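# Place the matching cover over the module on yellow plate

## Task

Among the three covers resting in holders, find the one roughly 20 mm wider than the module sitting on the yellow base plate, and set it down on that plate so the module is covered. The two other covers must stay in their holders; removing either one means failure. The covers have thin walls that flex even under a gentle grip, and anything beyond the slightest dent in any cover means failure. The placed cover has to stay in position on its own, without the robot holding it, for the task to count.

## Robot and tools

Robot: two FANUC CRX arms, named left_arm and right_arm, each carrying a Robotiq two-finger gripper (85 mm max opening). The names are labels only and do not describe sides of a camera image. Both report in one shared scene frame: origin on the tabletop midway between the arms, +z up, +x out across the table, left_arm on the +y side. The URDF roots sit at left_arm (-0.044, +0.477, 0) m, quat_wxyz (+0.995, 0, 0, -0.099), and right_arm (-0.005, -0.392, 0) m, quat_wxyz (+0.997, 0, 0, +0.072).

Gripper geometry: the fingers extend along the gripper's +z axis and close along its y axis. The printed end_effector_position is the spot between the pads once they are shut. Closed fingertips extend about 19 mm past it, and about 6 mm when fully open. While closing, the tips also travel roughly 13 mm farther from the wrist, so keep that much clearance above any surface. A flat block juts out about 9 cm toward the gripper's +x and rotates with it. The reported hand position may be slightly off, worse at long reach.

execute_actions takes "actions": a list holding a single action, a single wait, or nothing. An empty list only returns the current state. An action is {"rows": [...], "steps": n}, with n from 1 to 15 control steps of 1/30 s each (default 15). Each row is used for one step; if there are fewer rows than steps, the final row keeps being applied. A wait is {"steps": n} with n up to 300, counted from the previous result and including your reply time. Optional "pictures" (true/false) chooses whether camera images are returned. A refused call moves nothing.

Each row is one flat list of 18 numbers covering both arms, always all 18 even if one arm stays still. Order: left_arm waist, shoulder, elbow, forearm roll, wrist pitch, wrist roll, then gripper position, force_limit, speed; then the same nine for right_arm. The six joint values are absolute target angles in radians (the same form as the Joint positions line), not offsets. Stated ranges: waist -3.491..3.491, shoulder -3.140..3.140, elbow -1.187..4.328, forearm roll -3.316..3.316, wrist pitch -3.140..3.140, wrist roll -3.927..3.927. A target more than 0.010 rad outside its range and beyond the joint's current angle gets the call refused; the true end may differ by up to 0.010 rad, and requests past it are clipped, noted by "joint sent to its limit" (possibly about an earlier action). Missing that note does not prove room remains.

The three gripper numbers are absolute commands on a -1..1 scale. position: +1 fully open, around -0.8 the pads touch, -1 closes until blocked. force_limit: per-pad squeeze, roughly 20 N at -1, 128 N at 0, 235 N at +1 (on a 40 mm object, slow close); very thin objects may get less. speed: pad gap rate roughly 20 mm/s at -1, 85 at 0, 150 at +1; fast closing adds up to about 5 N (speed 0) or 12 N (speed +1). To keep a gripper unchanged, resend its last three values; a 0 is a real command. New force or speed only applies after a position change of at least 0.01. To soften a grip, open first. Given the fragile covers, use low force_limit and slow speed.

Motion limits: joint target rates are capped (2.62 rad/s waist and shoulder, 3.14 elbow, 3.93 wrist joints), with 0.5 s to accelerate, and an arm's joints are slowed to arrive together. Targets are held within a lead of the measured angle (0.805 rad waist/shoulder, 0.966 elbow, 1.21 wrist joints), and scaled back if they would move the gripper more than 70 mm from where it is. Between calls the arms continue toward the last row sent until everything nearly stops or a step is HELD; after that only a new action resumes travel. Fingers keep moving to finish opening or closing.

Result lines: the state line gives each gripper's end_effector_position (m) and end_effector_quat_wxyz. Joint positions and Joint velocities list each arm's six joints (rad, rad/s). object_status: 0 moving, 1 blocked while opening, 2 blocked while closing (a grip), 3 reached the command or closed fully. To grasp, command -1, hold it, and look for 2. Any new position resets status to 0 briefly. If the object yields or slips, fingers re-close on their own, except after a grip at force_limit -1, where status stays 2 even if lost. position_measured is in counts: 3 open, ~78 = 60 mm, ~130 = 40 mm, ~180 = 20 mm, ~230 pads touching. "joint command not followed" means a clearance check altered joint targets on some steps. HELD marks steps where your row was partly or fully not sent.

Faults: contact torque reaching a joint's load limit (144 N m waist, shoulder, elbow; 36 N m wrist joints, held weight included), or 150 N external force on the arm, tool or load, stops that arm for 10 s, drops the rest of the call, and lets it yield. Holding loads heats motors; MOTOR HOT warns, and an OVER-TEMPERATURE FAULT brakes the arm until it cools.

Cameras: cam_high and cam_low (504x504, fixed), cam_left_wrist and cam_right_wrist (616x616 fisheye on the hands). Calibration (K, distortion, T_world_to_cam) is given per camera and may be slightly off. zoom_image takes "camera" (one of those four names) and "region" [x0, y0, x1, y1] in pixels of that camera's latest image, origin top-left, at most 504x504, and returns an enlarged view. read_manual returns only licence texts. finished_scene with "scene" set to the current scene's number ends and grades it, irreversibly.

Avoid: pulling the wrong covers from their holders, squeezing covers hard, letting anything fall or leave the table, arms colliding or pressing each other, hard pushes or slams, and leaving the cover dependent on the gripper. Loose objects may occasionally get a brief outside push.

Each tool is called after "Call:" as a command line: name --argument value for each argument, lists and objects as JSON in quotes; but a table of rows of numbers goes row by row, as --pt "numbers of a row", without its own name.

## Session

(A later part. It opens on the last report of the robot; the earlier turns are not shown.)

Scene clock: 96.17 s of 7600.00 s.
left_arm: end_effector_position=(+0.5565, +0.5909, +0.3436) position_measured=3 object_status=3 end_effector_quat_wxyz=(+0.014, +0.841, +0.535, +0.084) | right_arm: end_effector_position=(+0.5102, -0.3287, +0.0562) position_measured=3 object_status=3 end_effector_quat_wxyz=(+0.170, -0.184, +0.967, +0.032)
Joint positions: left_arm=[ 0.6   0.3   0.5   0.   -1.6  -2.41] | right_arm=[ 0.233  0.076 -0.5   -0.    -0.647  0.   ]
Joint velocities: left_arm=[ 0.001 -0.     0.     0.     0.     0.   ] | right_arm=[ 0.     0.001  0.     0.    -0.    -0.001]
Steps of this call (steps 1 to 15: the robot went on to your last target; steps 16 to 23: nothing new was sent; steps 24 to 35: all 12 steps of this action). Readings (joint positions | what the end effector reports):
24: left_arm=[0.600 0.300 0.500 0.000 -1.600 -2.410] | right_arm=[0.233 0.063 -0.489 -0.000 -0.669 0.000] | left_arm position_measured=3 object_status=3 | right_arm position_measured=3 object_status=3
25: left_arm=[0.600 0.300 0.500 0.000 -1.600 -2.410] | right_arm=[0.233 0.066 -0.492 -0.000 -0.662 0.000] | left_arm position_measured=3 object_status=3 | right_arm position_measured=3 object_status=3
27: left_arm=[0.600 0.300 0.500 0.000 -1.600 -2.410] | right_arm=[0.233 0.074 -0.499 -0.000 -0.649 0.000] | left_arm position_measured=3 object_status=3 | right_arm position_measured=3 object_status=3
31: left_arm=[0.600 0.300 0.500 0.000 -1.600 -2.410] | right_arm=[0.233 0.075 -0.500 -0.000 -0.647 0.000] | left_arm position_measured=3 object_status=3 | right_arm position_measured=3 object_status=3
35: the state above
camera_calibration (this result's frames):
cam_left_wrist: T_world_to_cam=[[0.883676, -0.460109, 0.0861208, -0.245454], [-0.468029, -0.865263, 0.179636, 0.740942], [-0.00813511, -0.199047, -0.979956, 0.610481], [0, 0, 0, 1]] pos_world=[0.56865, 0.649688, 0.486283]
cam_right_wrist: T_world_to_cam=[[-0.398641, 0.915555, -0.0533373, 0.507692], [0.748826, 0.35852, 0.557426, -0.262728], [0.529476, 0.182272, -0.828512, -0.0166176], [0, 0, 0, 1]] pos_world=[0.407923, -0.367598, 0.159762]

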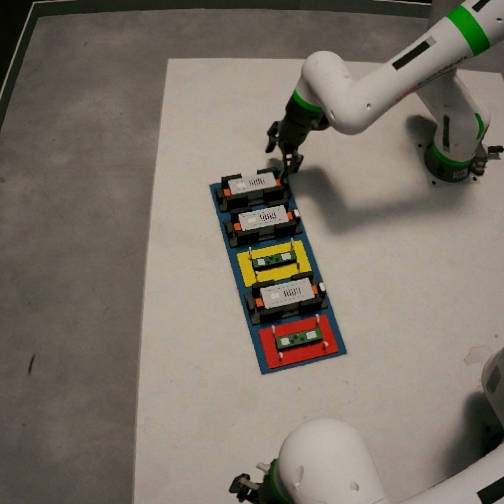

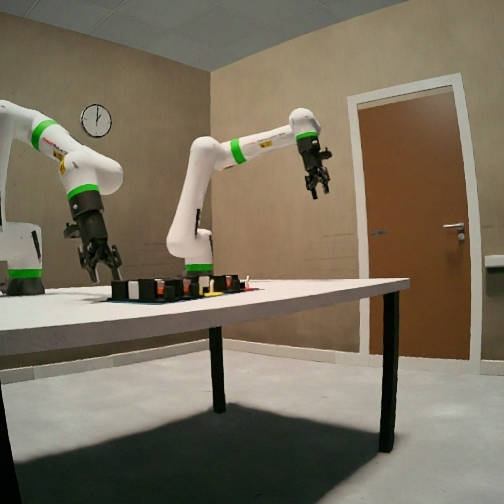

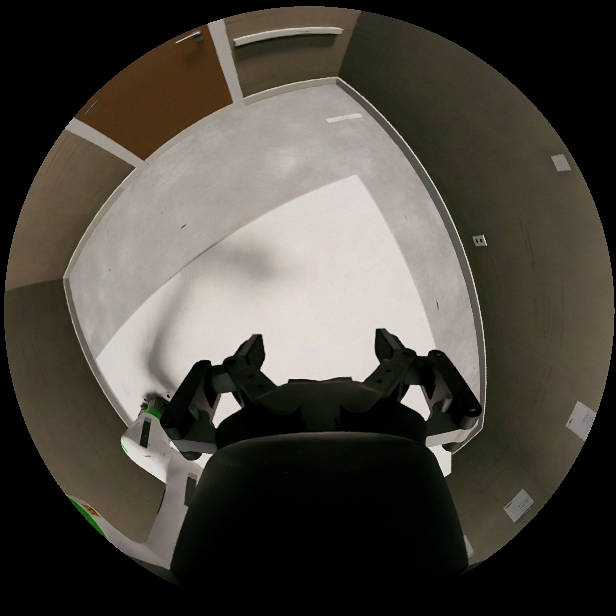

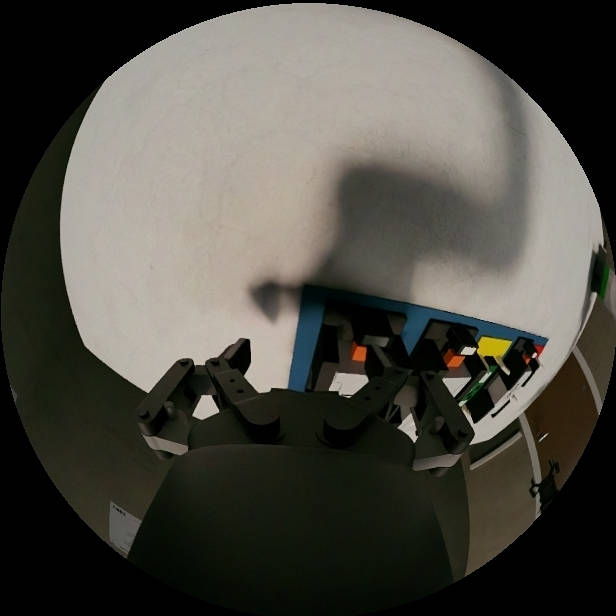

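Call:
execute_actions --actions '[{"rows":[[0.6,0.3,0.5,0,-1.6,-2.41,1,-1,-1,0.233,0.065,-0.512,0,-0.645,0,1,-1,1]],"steps":12}]'

Call:
zoom_image --camera "cam_right_wrist" --region '[280, 260, 460, 400]'

Scene clock: 98.43 s of 7600.00 s.
left_arm: end_effector_position=(+0.5565, +0.5909, +0.3436) position_measured=3 object_status=3 end_effector_quat_wxyz=(+0.014, +0.841, +0.535, +0.084) | right_arm: end_effector_position=(+0.5058, -0.3304, +0.0558) position_measured=3 object_status=3 end_effector_quat_wxyz=(+0.170, -0.184, +0.967, +0.032)
Joint positions: left_arm=[ 0.6   0.3   0.5   0.   -1.6  -2.41] | right_arm=[ 0.233  0.065 -0.512 -0.    -0.645  0.   ]
Joint velocities: left_arm=[-0.    -0.001 -0.001  0.001  0.001  0.   ] | right_arm=[ 0.    -0.001  0.    -0.    -0.     0.   ]
Steps of this call (steps 1 to 15: the robot went on to your last target; steps 16 to 56: nothing new was sent; steps 57 to 68: all 12 steps of this action). Readings (joint positions | what the end effector reports):
57: left_arm=[0.600 0.300 0.500 0.000 -1.600 -2.410] | right_arm=[0.233 0.075 -0.500 -0.000 -0.646 0.000] | left_arm position_measured=3 object_status=3 | right_arm position_measured=3 object_status=3
58: left_arm=[0.600 0.300 0.500 0.000 -1.600 -2.410] | right_arm=[0.233 0.072 -0.505 -0.000 -0.646 0.000] | left_arm position_measured=3 object_status=3 | right_arm position_measured=3 object_status=3
60: left_arm=[0.600 0.300 0.500 -0.000 -1.600 -2.410] | right_arm=[0.233 0.066 -0.511 -0.000 -0.645 0.000] | left_arm position_measured=3 object_status=3 | right_arm position_measured=3 object_status=3
64: left_arm=[0.600 0.300 0.500 0.000 -1.600 -2.410] | right_arm=[0.233 0.065 -0.512 -0.000 -0.645 0.000] | left_arm position_measured=3 object_status=3 | right_arm position_measured=3 object_status=3
68: the state above
camera_calibration (this result's frames):
cam_left_wrist: T_world_to_cam=[[0.883676, -0.460109, 0.0861208, -0.245454], [-0.468029, -0.865263, 0.179636, 0.740942], [-0.00813514, -0.199047, -0.979956, 0.610481], [0, 0, 0, 1]] pos_world=[0.56865, 0.649688, 0.486283]
cam_right_wrist: T_world_to_cam=[[-0.398648, 0.915552, -0.0533324, 0.507515], [0.7489, 0.358549, 0.557308, -0.258641], [0.529367, 0.182229, -0.828591, -0.0142114], [0, 0, 0, 1]] pos_world=[0.403539, -0.369331, 0.159434]

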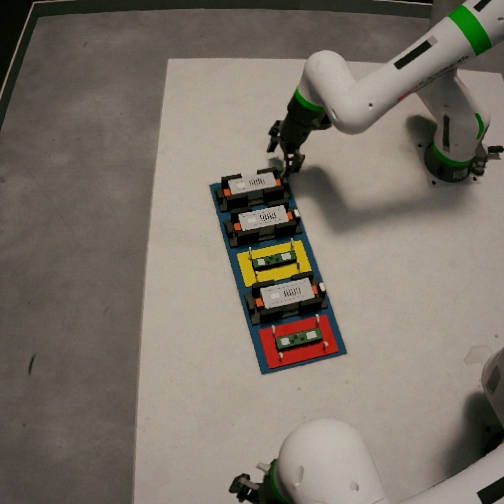

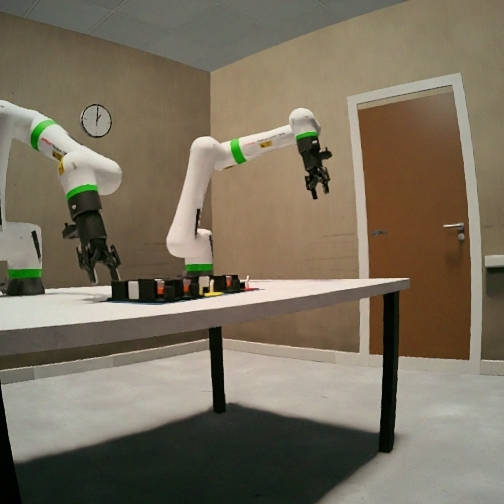

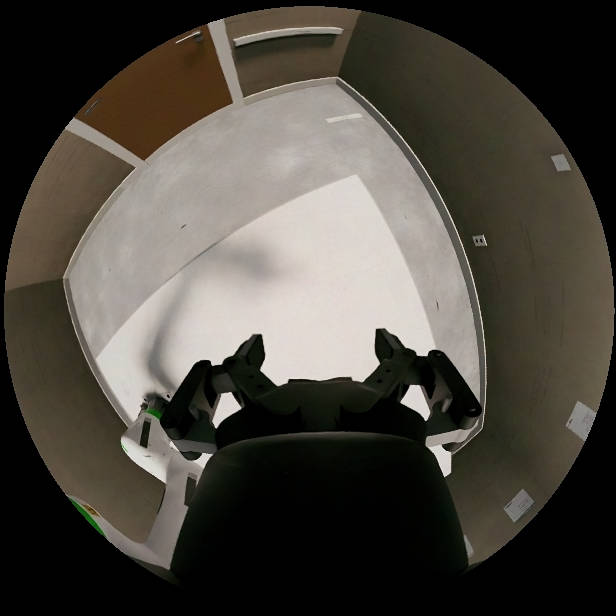

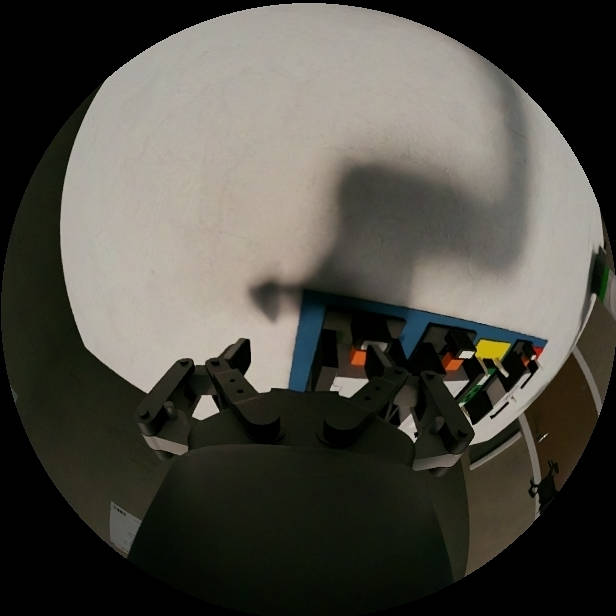

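Region (280, 260, 460, 400) of cam_right_wrist's 616x616 image, scaled by 2.800, with more detail than that image has.

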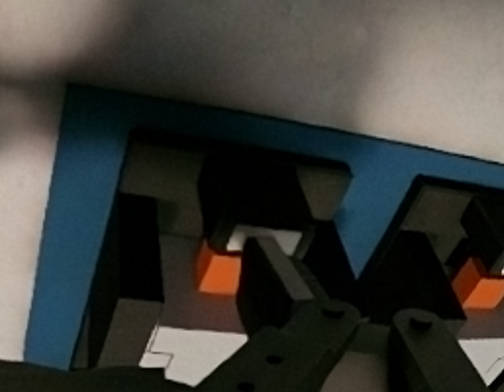

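Call:
execute_actions --actions '[{"rows":[[0.6,0.3,0.5,0,-1.6,-2.41,1,-1,-1,0.233,0.069,-0.507,0,-0.6457,0,1,-1,1],[0.6,0.3,0.5,0,-1.6,-2.41,1,-1,-1,0.233,0.069,-0.507,0,-0.6457,0,1,-1,1],[0.6,0.3,0.5,0,-1.6,-2.41,1,-1,-1,0.233,0.069,-0.507,0,-0.6457,0,1,-1,1],[0.6,0.3,0.5,0,-1.6,-2.41,1,-1,-1,0.233,0.0718,-0.5094,0,-0.6405,0,1,-1,1],[0.6,0.3,0.5,0,-1.6,-2.41,1,-1,-1,0.233,0.0718,-0.5094,0,-0.6405,0,1,-1,1],[0.6,0.3,0.5,0,-1.6,-2.41,1,-1,-1,0.233,0.0718,-0.5094,0,-0.6405,0,1,-1,1],[0.6,0.3,0.5,0,-1.6,-2.41,1,-1,-1,0.233,0.0718,-0.5094,0,-0.6405,0,1,-1,1],[0.6,0.3,0.5,0,-1.6,-2.41,1,-1,-1,0.233,0.0746,-0.5118,0,-0.6353,0,1,-1,1]],"steps":15}]'

Call:
zoom_image --camera "cam_right_wrist" --region '[280, 260, 460, 400]'

Scene clock: 100.77 s of 7600.00 s.
left_arm: end_effector_position=(+0.5565, +0.5909, +0.3436) position_measured=3 object_status=3 end_effector_quat_wxyz=(+0.014, +0.841, +0.535, +0.084) | right_arm: end_effector_position=(+0.5074, -0.3297, +0.0523) position_measured=3 object_status=3 end_effector_quat_wxyz=(+0.171, -0.184, +0.967, +0.033)
Joint positions: left_arm=[ 0.6   0.3   0.5   0.   -1.6  -2.41] | right_arm=[ 0.233  0.075 -0.512  0.    -0.635 -0.   ]
Joint velocities: left_arm=[ 0.     0.     0.     0.001 -0.002 -0.   ] | right_arm=[ 0.     0.    -0.     0.     0.001 -0.001]
Steps of this call (steps 1 to 15: the robot went on to your last target; steps 16 to 55: nothing new was sent; steps 56 to 70: all 15 steps of this action). Readings (joint positions | what the end effector reports):
56: left_arm=[0.600 0.300 0.500 0.000 -1.600 -2.410] | right_arm=[0.233 0.065 -0.512 -0.000 -0.645 -0.000] | left_arm position_measured=3 object_status=3 | right_arm position_measured=3 object_status=3
57: left_arm=[0.600 0.300 0.500 0.000 -1.600 -2.410] | right_arm=[0.233 0.067 -0.510 -0.000 -0.645 0.000] | left_arm position_measured=3 object_status=3 | right_arm position_measured=3 object_status=3
59: left_arm=[0.600 0.300 0.500 0.000 -1.600 -2.410] | right_arm=[0.233 0.069 -0.508 -0.000 -0.645 0.000] | left_arm position_measured=3 object_status=3 | right_arm position_measured=3 object_status=3
63: left_arm=[0.600 0.300 0.500 0.000 -1.600 -2.410] | right_arm=[0.233 0.072 -0.509 -0.000 -0.640 0.000] | left_arm position_measured=3 object_status=3 | right_arm position_measured=3 object_status=3
70: the state above
camera_calibration (this result's frames):
cam_left_wrist: T_world_to_cam=[[0.883676, -0.460109, 0.0861206, -0.245454], [-0.468029, -0.865263, 0.179636, 0.740942], [-0.00813522, -0.199047, -0.979956, 0.610481], [0, 0, 0, 1]] pos_world=[0.56865, 0.649688, 0.486283]
cam_right_wrist: T_world_to_cam=[[-0.398665, 0.915543, -0.0533501, 0.507376], [0.748673, 0.358498, 0.557645, -0.258083], [0.529674, 0.182372, -0.828363, -0.0182989], [0, 0, 0, 1]] pos_world=[0.405185, -0.368665, 0.155829]

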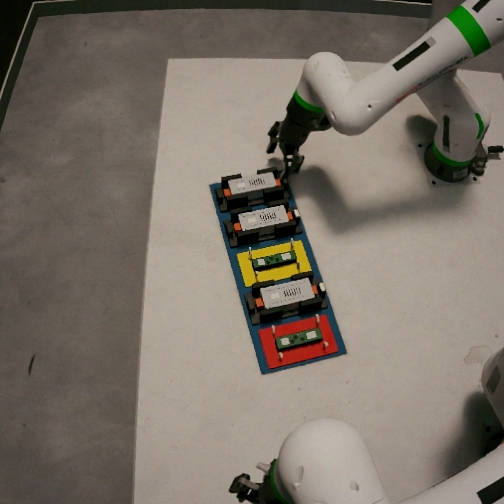

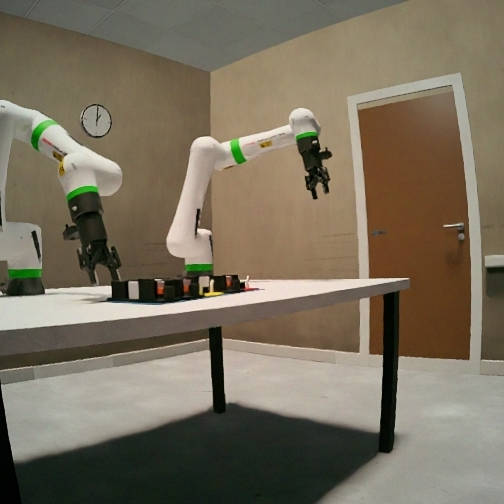

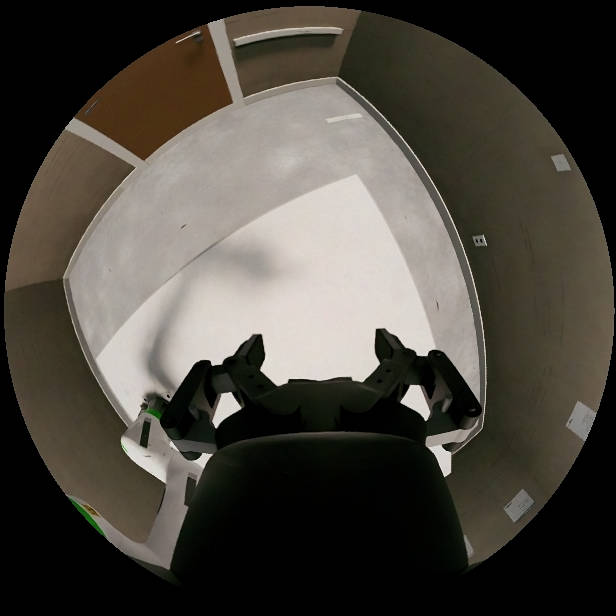

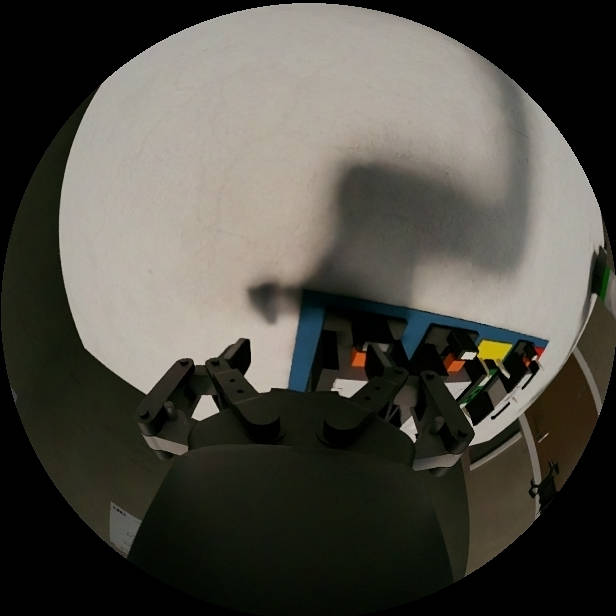

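Region (280, 260, 460, 400) of cam_right_wrist's 616x616 image, scaled by 2.800, with more detail than that image has.

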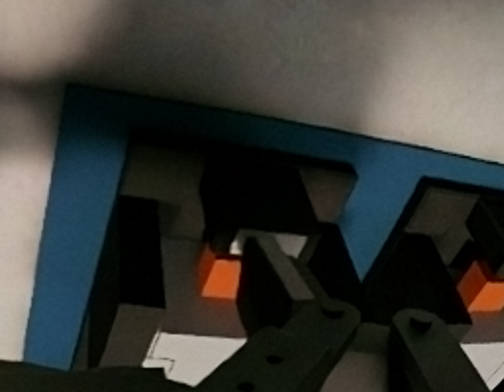

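Continue 1 mm at a time.

Call:
execute_actions --actions '[{"rows":[[0.6,0.3,0.5,0,-1.6,-2.41,1,-1,-1,0.233,0.076,-0.513,0,-0.6327,0,1,-1,1],[0.6,0.3,0.5,0,-1.6,-2.41,1,-1,-1,0.233,0.076,-0.513,0,-0.6327,0,1,-1,1],[0.6,0.3,0.5,0,-1.6,-2.41,1,-1,-1,0.233,0.076,-0.513,0,-0.6327,0,1,-1,1],[0.6,0.3,0.5,0,-1.6,-2.41,1,-1,-1,0.233,0.076,-0.513,0,-0.6327,0,1,-1,1],[0.6,0.3,0.5,0,-1.6,-2.41,1,-1,-1,0.233,0.076,-0.513,0,-0.6327,0,1,-1,1],[0.6,0.3,0.5,0,-1.6,-2.41,1,-1,-1,0.233,0.0774,-0.5142,0,-0.6301,0,1,-1,1]],"steps":12}]'

Call:
zoom_image --camera "cam_right_wrist" --region '[280, 260, 460, 400]'

Scene clock: 102.07 s of 7600.00 s.
left_arm: end_effector_position=(+0.5565, +0.5909, +0.3436) position_measured=3 object_status=3 end_effector_quat_wxyz=(+0.014, +0.841, +0.535, +0.084) | right_arm: end_effector_position=(+0.5074, -0.3297, +0.0504) position_measured=3 object_status=3 end_effector_quat_wxyz=(+0.171, -0.184, +0.967, +0.033)
Joint positions: left_arm=[ 0.6   0.3   0.5   0.   -1.6  -2.41] | right_arm=[ 0.233  0.077 -0.514  0.    -0.63   0.   ]
Joint velocities: left_arm=[-0.001 -0.     0.     0.001 -0.     0.   ] | right_arm=[ 0.     0.001 -0.    -0.001  0.001 -0.002]
Steps of this call (steps 1 to 15: the robot went on to your last target; steps 16 to 27: nothing new was sent; steps 28 to 39: all 12 steps of this action). Readings (joint positions | what the end effector reports):
28: left_arm=[0.600 0.300 0.500 0.000 -1.600 -2.410] | right_arm=[0.233 0.075 -0.512 0.000 -0.635 0.000] | left_arm position_measured=3 object_status=3 | right_arm position_measured=3 object_status=3
29: left_arm=[0.600 0.300 0.500 0.000 -1.600 -2.410] | right_arm=[0.233 0.075 -0.513 0.000 -0.634 0.000] | left_arm position_measured=3 object_status=3 | right_arm position_measured=3 object_status=3
31: left_arm=[0.600 0.300 0.500 0.000 -1.600 -2.410] | right_arm=[0.233 0.076 -0.513 0.000 -0.633 0.000] | left_arm position_measured=3 object_status=3 | right_arm position_measured=3 object_status=3
35: left_arm=[0.600 0.300 0.500 0.000 -1.600 -2.410] | right_arm=[0.233 0.077 -0.514 0.000 -0.630 0.000] | left_arm position_measured=3 object_status=3 | right_arm position_measured=3 object_status=3
39: the state above
camera_calibration (this result's frames):
cam_left_wrist: T_world_to_cam=[[0.883676, -0.460109, 0.0861207, -0.245454], [-0.468029, -0.865263, 0.179636, 0.740942], [-0.00813524, -0.199047, -0.979956, 0.610481], [0, 0, 0, 1]] pos_world=[0.56865, 0.649688, 0.486283]
cam_right_wrist: T_world_to_cam=[[-0.398667, 0.915541, -0.0533836, 0.507285], [0.748527, 0.35847, 0.557859, -0.256984], [0.529879, 0.182441, -0.828217, -0.0198774], [0, 0, 0, 1]] pos_world=[0.40513, -0.368692, 0.153979]

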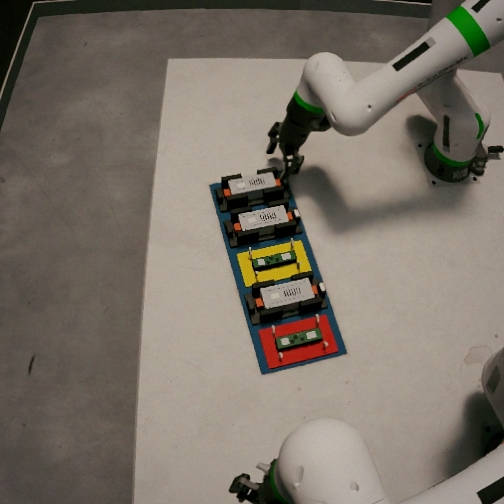

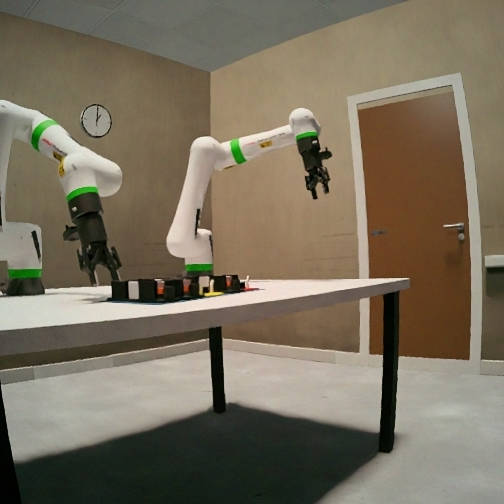

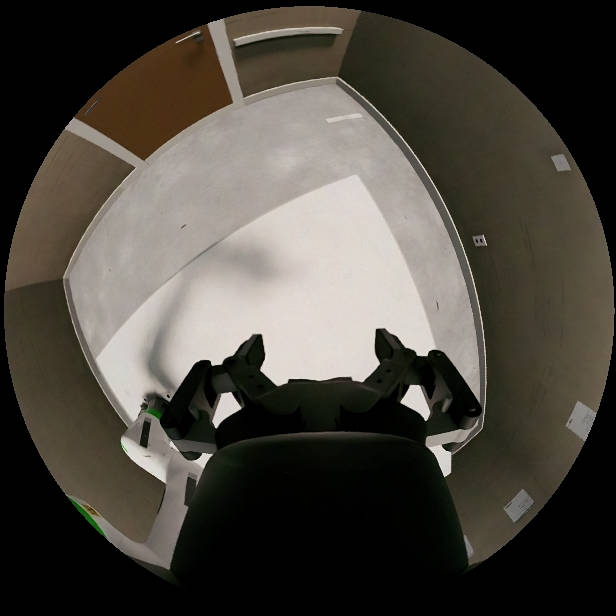

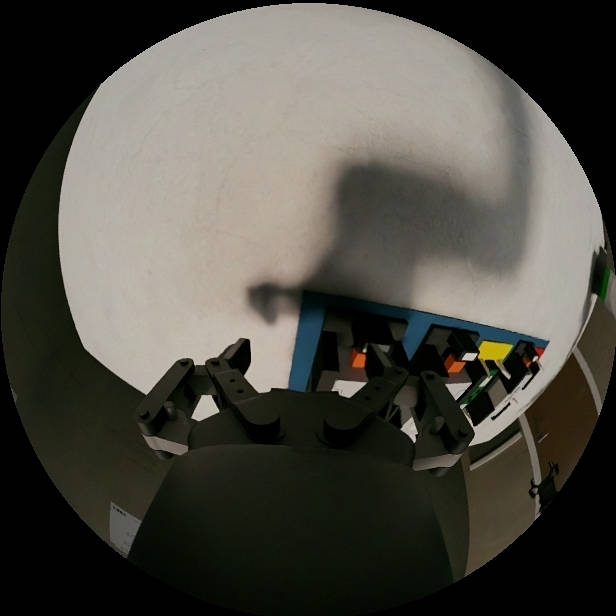

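Region (280, 260, 460, 400) of cam_right_wrist's 616x616 image, scaled by 2.800, with more detail than that image has.

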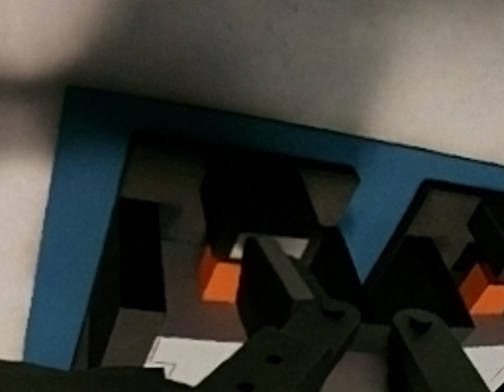

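Call:
execute_actions --actions '[{"rows":[[0.6,0.3,0.5,0,-1.6,-2.41,1,-1,-1,0.233,0.0781,-0.5148,0,-0.6288,0,1,-1,1],[0.6,0.3,0.5,0,-1.6,-2.41,1,-1,-1,0.233,0.0781,-0.5148,0,-0.6288,0,1,-1,1],[0.6,0.3,0.5,0,-1.6,-2.41,1,-1,-1,0.233,0.0781,-0.5148,0,-0.6288,0,1,-1,1],[0.6,0.3,0.5,0,-1.6,-2.41,1,-1,-1,0.233,0.0781,-0.5148,0,-0.6288,0,1,-1,1],[0.6,0.3,0.5,0,-1.6,-2.41,1,-1,-1,0.233,0.0788,-0.5154,0,-0.6275,0,1,-1,1]],"steps":12}]'

Call:
zoom_image --camera "cam_right_wrist" --region '[280, 260, 460, 400]'

Scene clock: 103.27 s of 7600.00 s.
left_arm: end_effector_position=(+0.5565, +0.5909, +0.3436) position_measured=3 object_status=3 end_effector_quat_wxyz=(+0.014, +0.841, +0.535, +0.084) | right_arm: end_effector_position=(+0.5074, -0.3298, +0.0495) position_measured=3 object_status=3 end_effector_quat_wxyz=(+0.171, -0.184, +0.967, +0.033)
Joint positions: left_arm=[ 0.6   0.3   0.5   0.   -1.6  -2.41] | right_arm=[ 0.233  0.078 -0.515  0.    -0.627  0.   ]
Joint velocities: left_arm=[0.    0.    0.    0.001 0.    0.   ] | right_arm=[ 0.     0.001 -0.     0.    -0.     0.   ]
Steps of this call (steps 1 to 15: the robot went on to your last target; steps 16 to 24: nothing new was sent; steps 25 to 36: all 12 steps of this action). Readings (joint positions | what the end effector reports):
25: left_arm=[0.600 0.300 0.500 0.000 -1.600 -2.410] | right_arm=[0.233 0.077 -0.514 0.000 -0.630 0.000] | left_arm position_measured=3 object_status=3 | right_arm position_measured=3 object_status=3
26: left_arm=[0.600 0.300 0.500 0.000 -1.600 -2.410] | right_arm=[0.233 0.078 -0.514 0.000 -0.629 0.000] | left_arm position_measured=3 object_status=3 | right_arm position_measured=3 object_status=3
28: left_arm=[0.600 0.300 0.500 0.000 -1.600 -2.410] | right_arm=[0.233 0.078 -0.515 0.000 -0.629 0.000] | left_arm position_measured=3 object_status=3 | right_arm position_measured=3 object_status=3
32: left_arm=[0.600 0.300 0.500 0.000 -1.600 -2.410] | right_arm=[0.233 0.078 -0.515 0.000 -0.628 0.000] | left_arm position_measured=3 object_status=3 | right_arm position_measured=3 object_status=3
36: the state above
camera_calibration (this result's frames):
cam_left_wrist: T_world_to_cam=[[0.883676, -0.460109, 0.0861207, -0.245454], [-0.468029, -0.865263, 0.179637, 0.740942], [-0.0081354, -0.199047, -0.979956, 0.610481], [0, 0, 0, 1]] pos_world=[0.56865, 0.649688, 0.486283]
cam_right_wrist: T_world_to_cam=[[-0.398664, 0.915542, -0.053389, 0.507233], [0.748478, 0.358453, 0.557935, -0.256418], [0.52995, 0.182468, -0.828165, -0.0206578], [0, 0, 0, 1]] pos_world=[0.405086, -0.36871, 0.153037]

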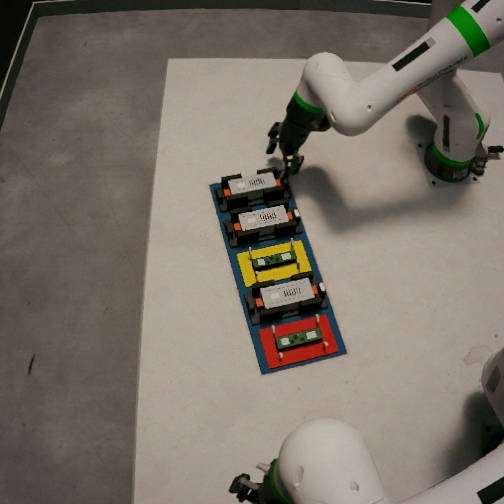

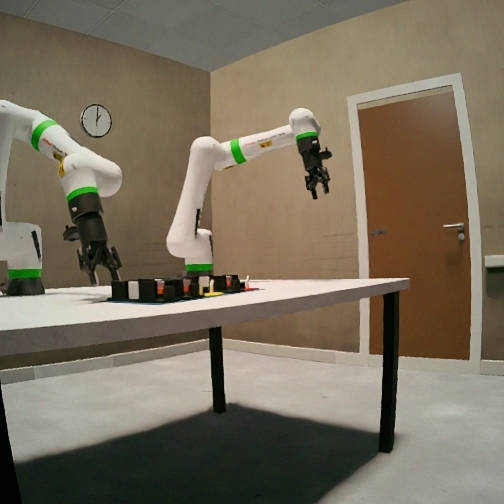

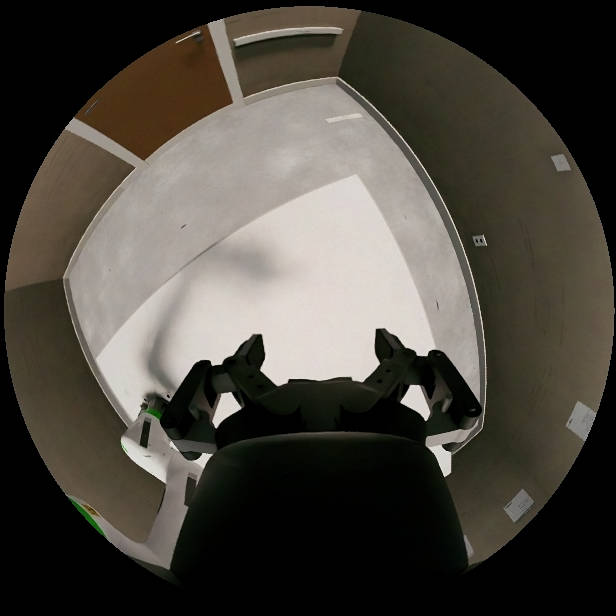

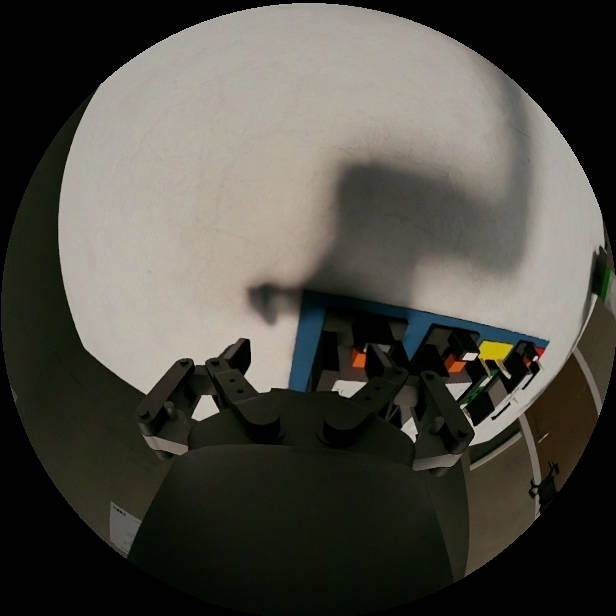

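Region (280, 260, 460, 400) of cam_right_wrist's 616x616 image, scaled by 2.800, with more detail than that image has.

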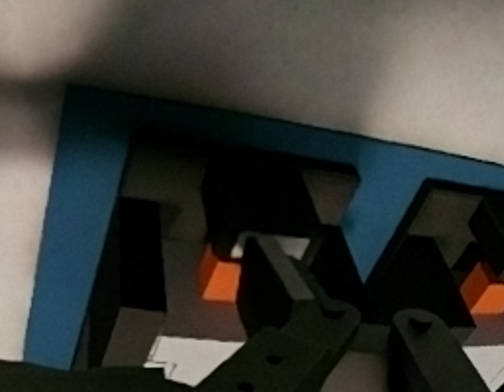

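Continue.

Call:
execute_actions --actions '[{"rows":[[0.6,0.3,0.5,0,-1.6,-2.41,1,-1,-1,0.233,0.0795,-0.516,0,-0.6262,0,1,-1,1],[0.6,0.3,0.5,0,-1.6,-2.41,1,-1,-1,0.233,0.0795,-0.516,0,-0.6262,0,1,-1,1],[0.6,0.3,0.5,0,-1.6,-2.41,1,-1,-1,0.233,0.0795,-0.516,0,-0.6262,0,1,-1,1],[0.6,0.3,0.5,0,-1.6,-2.41,1,-1,-1,0.233,0.0795,-0.516,0,-0.6262,0,1,-1,1],[0.6,0.3,0.5,0,-1.6,-2.41,1,-1,-1,0.233,0.0802,-0.5166,0,-0.6249,0,1,-1,1],[0.6,0.3,0.5,0,-1.6,-2.41,1,-1,-1,0.233,0.0802,-0.5166,0,-0.6249,0,1,-1,1],[0.6,0.3,0.5,0,-1.6,-2.41,1,-1,-1,0.233,0.0802,-0.5166,0,-0.6249,0,1,-1,1],[0.6,0.3,0.5,0,-1.6,-2.41,1,-1,-1,0.233,0.0802,-0.5166,0,-0.6249,0,1,-1,1],[0.6,0.3,0.5,0,-1.6,-2.41,1,-1,-1,0.233,0.0809,-0.5172,0,-0.6236,0,1,-1,1]],"steps":15}]'

Call:
zoom_image --camera "cam_right_wrist" --region '[280, 260, 460, 400]'

Call:
zoom_image --camera "cam_high" --region '[215, 150, 315, 240]'

Scene clock: 114.70 s of 7600.00 s.
left_arm: end_effector_position=(+0.5565, +0.5909, +0.3436) position_measured=3 object_status=3 end_effector_quat_wxyz=(+0.014, +0.841, +0.535, +0.084) | right_arm: end_effector_position=(+0.5086, -0.3294, +0.0504) position_measured=3 object_status=3 end_effector_quat_wxyz=(+0.173, -0.184, +0.967, +0.033)
Joint positions: left_arm=[ 0.6   0.3   0.5   0.   -1.6  -2.41] | right_arm=[ 0.233  0.078 -0.515  0.001 -0.624  0.   ]
Joint velocities: left_arm=[ 0.    -0.001 -0.001  0.    -0.    -0.   ] | right_arm=[ 0.001 -0.     0.     0.    -0.    -0.   ]
FORCE FAULT: contact force on the right arm reached its limit, and that arm stopped for 10 seconds. The contact can be on any part of that arm, not only on its tool. That arm's remaining commands of this call were not run. That arm holds still and accepts commands again. Move the arm away from the contact; if what it grips holds it there, let go first. Pushing or pulling that hard again can fault the arm again.
The stop of the right arm began at step 43 of this call (marked STOPPED below). From that step on that arm followed nothing that you had sent. 6 of its steps, steps kept back included, did not run and will not run. Nothing is kept back now, and the robot has no last target.
Steps of this call (steps 1 to 15: the robot went on to your last target; steps 16 to 33: nothing new was sent; steps 34 to 48: all 15 steps of this action; steps 49 to 343: the stop continued). Readings (joint positions | what the end effector reports):
34: left_arm=[0.600 0.300 0.500 0.000 -1.600 -2.410] | right_arm=[0.233 0.079 -0.515 0.000 -0.627 0.000] | left_arm position_measured=3 object_status=3 | right_arm position_measured=3 object_status=3
35: left_arm=[0.600 0.300 0.500 0.000 -1.600 -2.410] | right_arm=[0.233 0.079 -0.516 0.000 -0.627 0.000] | left_arm position_measured=3 object_status=3 | right_arm position_measured=3 object_status=3
37: left_arm=[0.600 0.300 0.500 0.000 -1.600 -2.410] | right_arm=[0.233 0.079 -0.516 0.000 -0.626 0.000] | left_arm position_measured=3 object_status=3 | right_arm position_measured=3 object_status=3
41: left_arm=[0.600 0.300 0.500 0.000 -1.600 -2.410] | right_arm=[0.233 0.080 -0.516 0.000 -0.625 0.000] | left_arm position_measured=3 object_status=3 | right_arm position_measured=3 object_status=3
43: left_arm=[0.600 0.300 0.500 0.000 -1.600 -2.410] | right_arm=[0.233 0.079 -0.515 0.001 -0.624 0.000] | left_arm position_measured=3 object_status=3 | right_arm position_measured=3 object_status=3 STOPPED (the right arm)
343: the state above
camera_calibration (this result's frames):
cam_left_wrist: T_world_to_cam=[[0.883676, -0.460109, 0.0861208, -0.245454], [-0.468029, -0.865263, 0.179636, 0.740942], [-0.0081352, -0.199047, -0.979956, 0.610481], [0, 0, 0, 1]] pos_world=[0.56865, 0.649688, 0.486283]
cam_right_wrist: T_world_to_cam=[[-0.398816, 0.915431, -0.0541544, 0.507545], [0.745927, 0.358188, 0.561511, -0.25694], [0.533422, 0.183545, -0.825695, -0.0221265], [0, 0, 0, 1]] pos_world=[0.405879, -0.368529, 0.153491]

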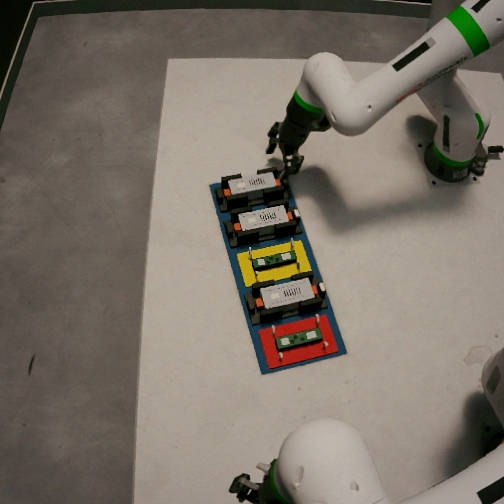

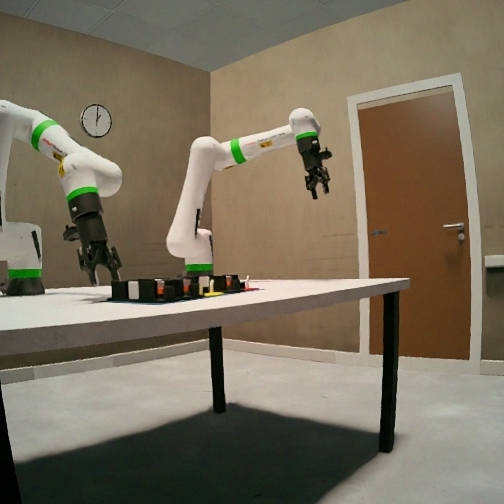

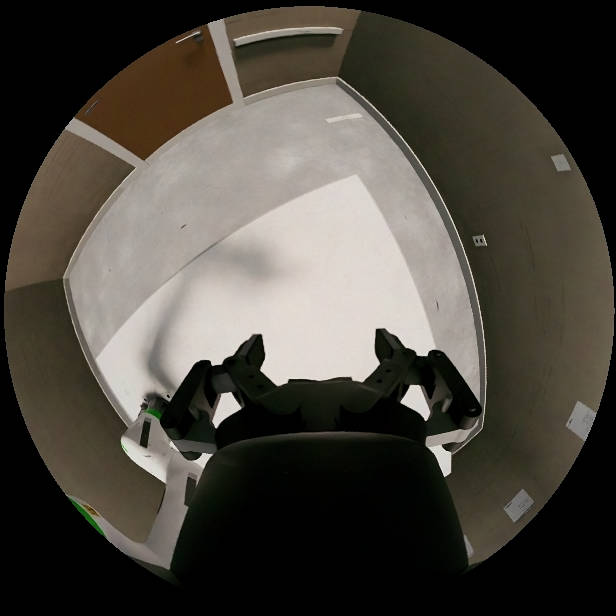

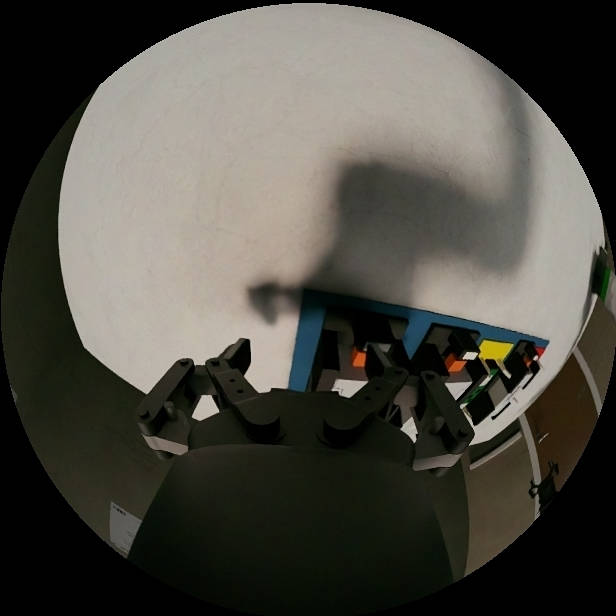

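Region (280, 260, 460, 400) of cam_right_wrist's 616x616 image, scaled by 2.800, with more detail than that image has.

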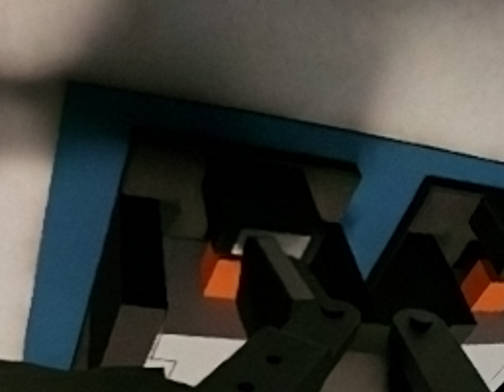

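Region (215, 150, 315, 240) of cam_high's 504x504 image, scaled by 5.040, with more detail than that image has; it fills the top 454 rows of this view, and the rest is white.

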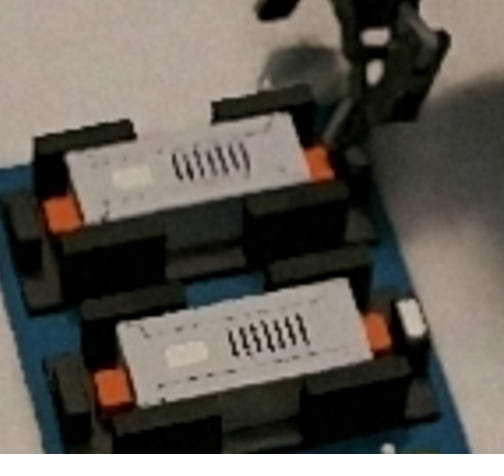

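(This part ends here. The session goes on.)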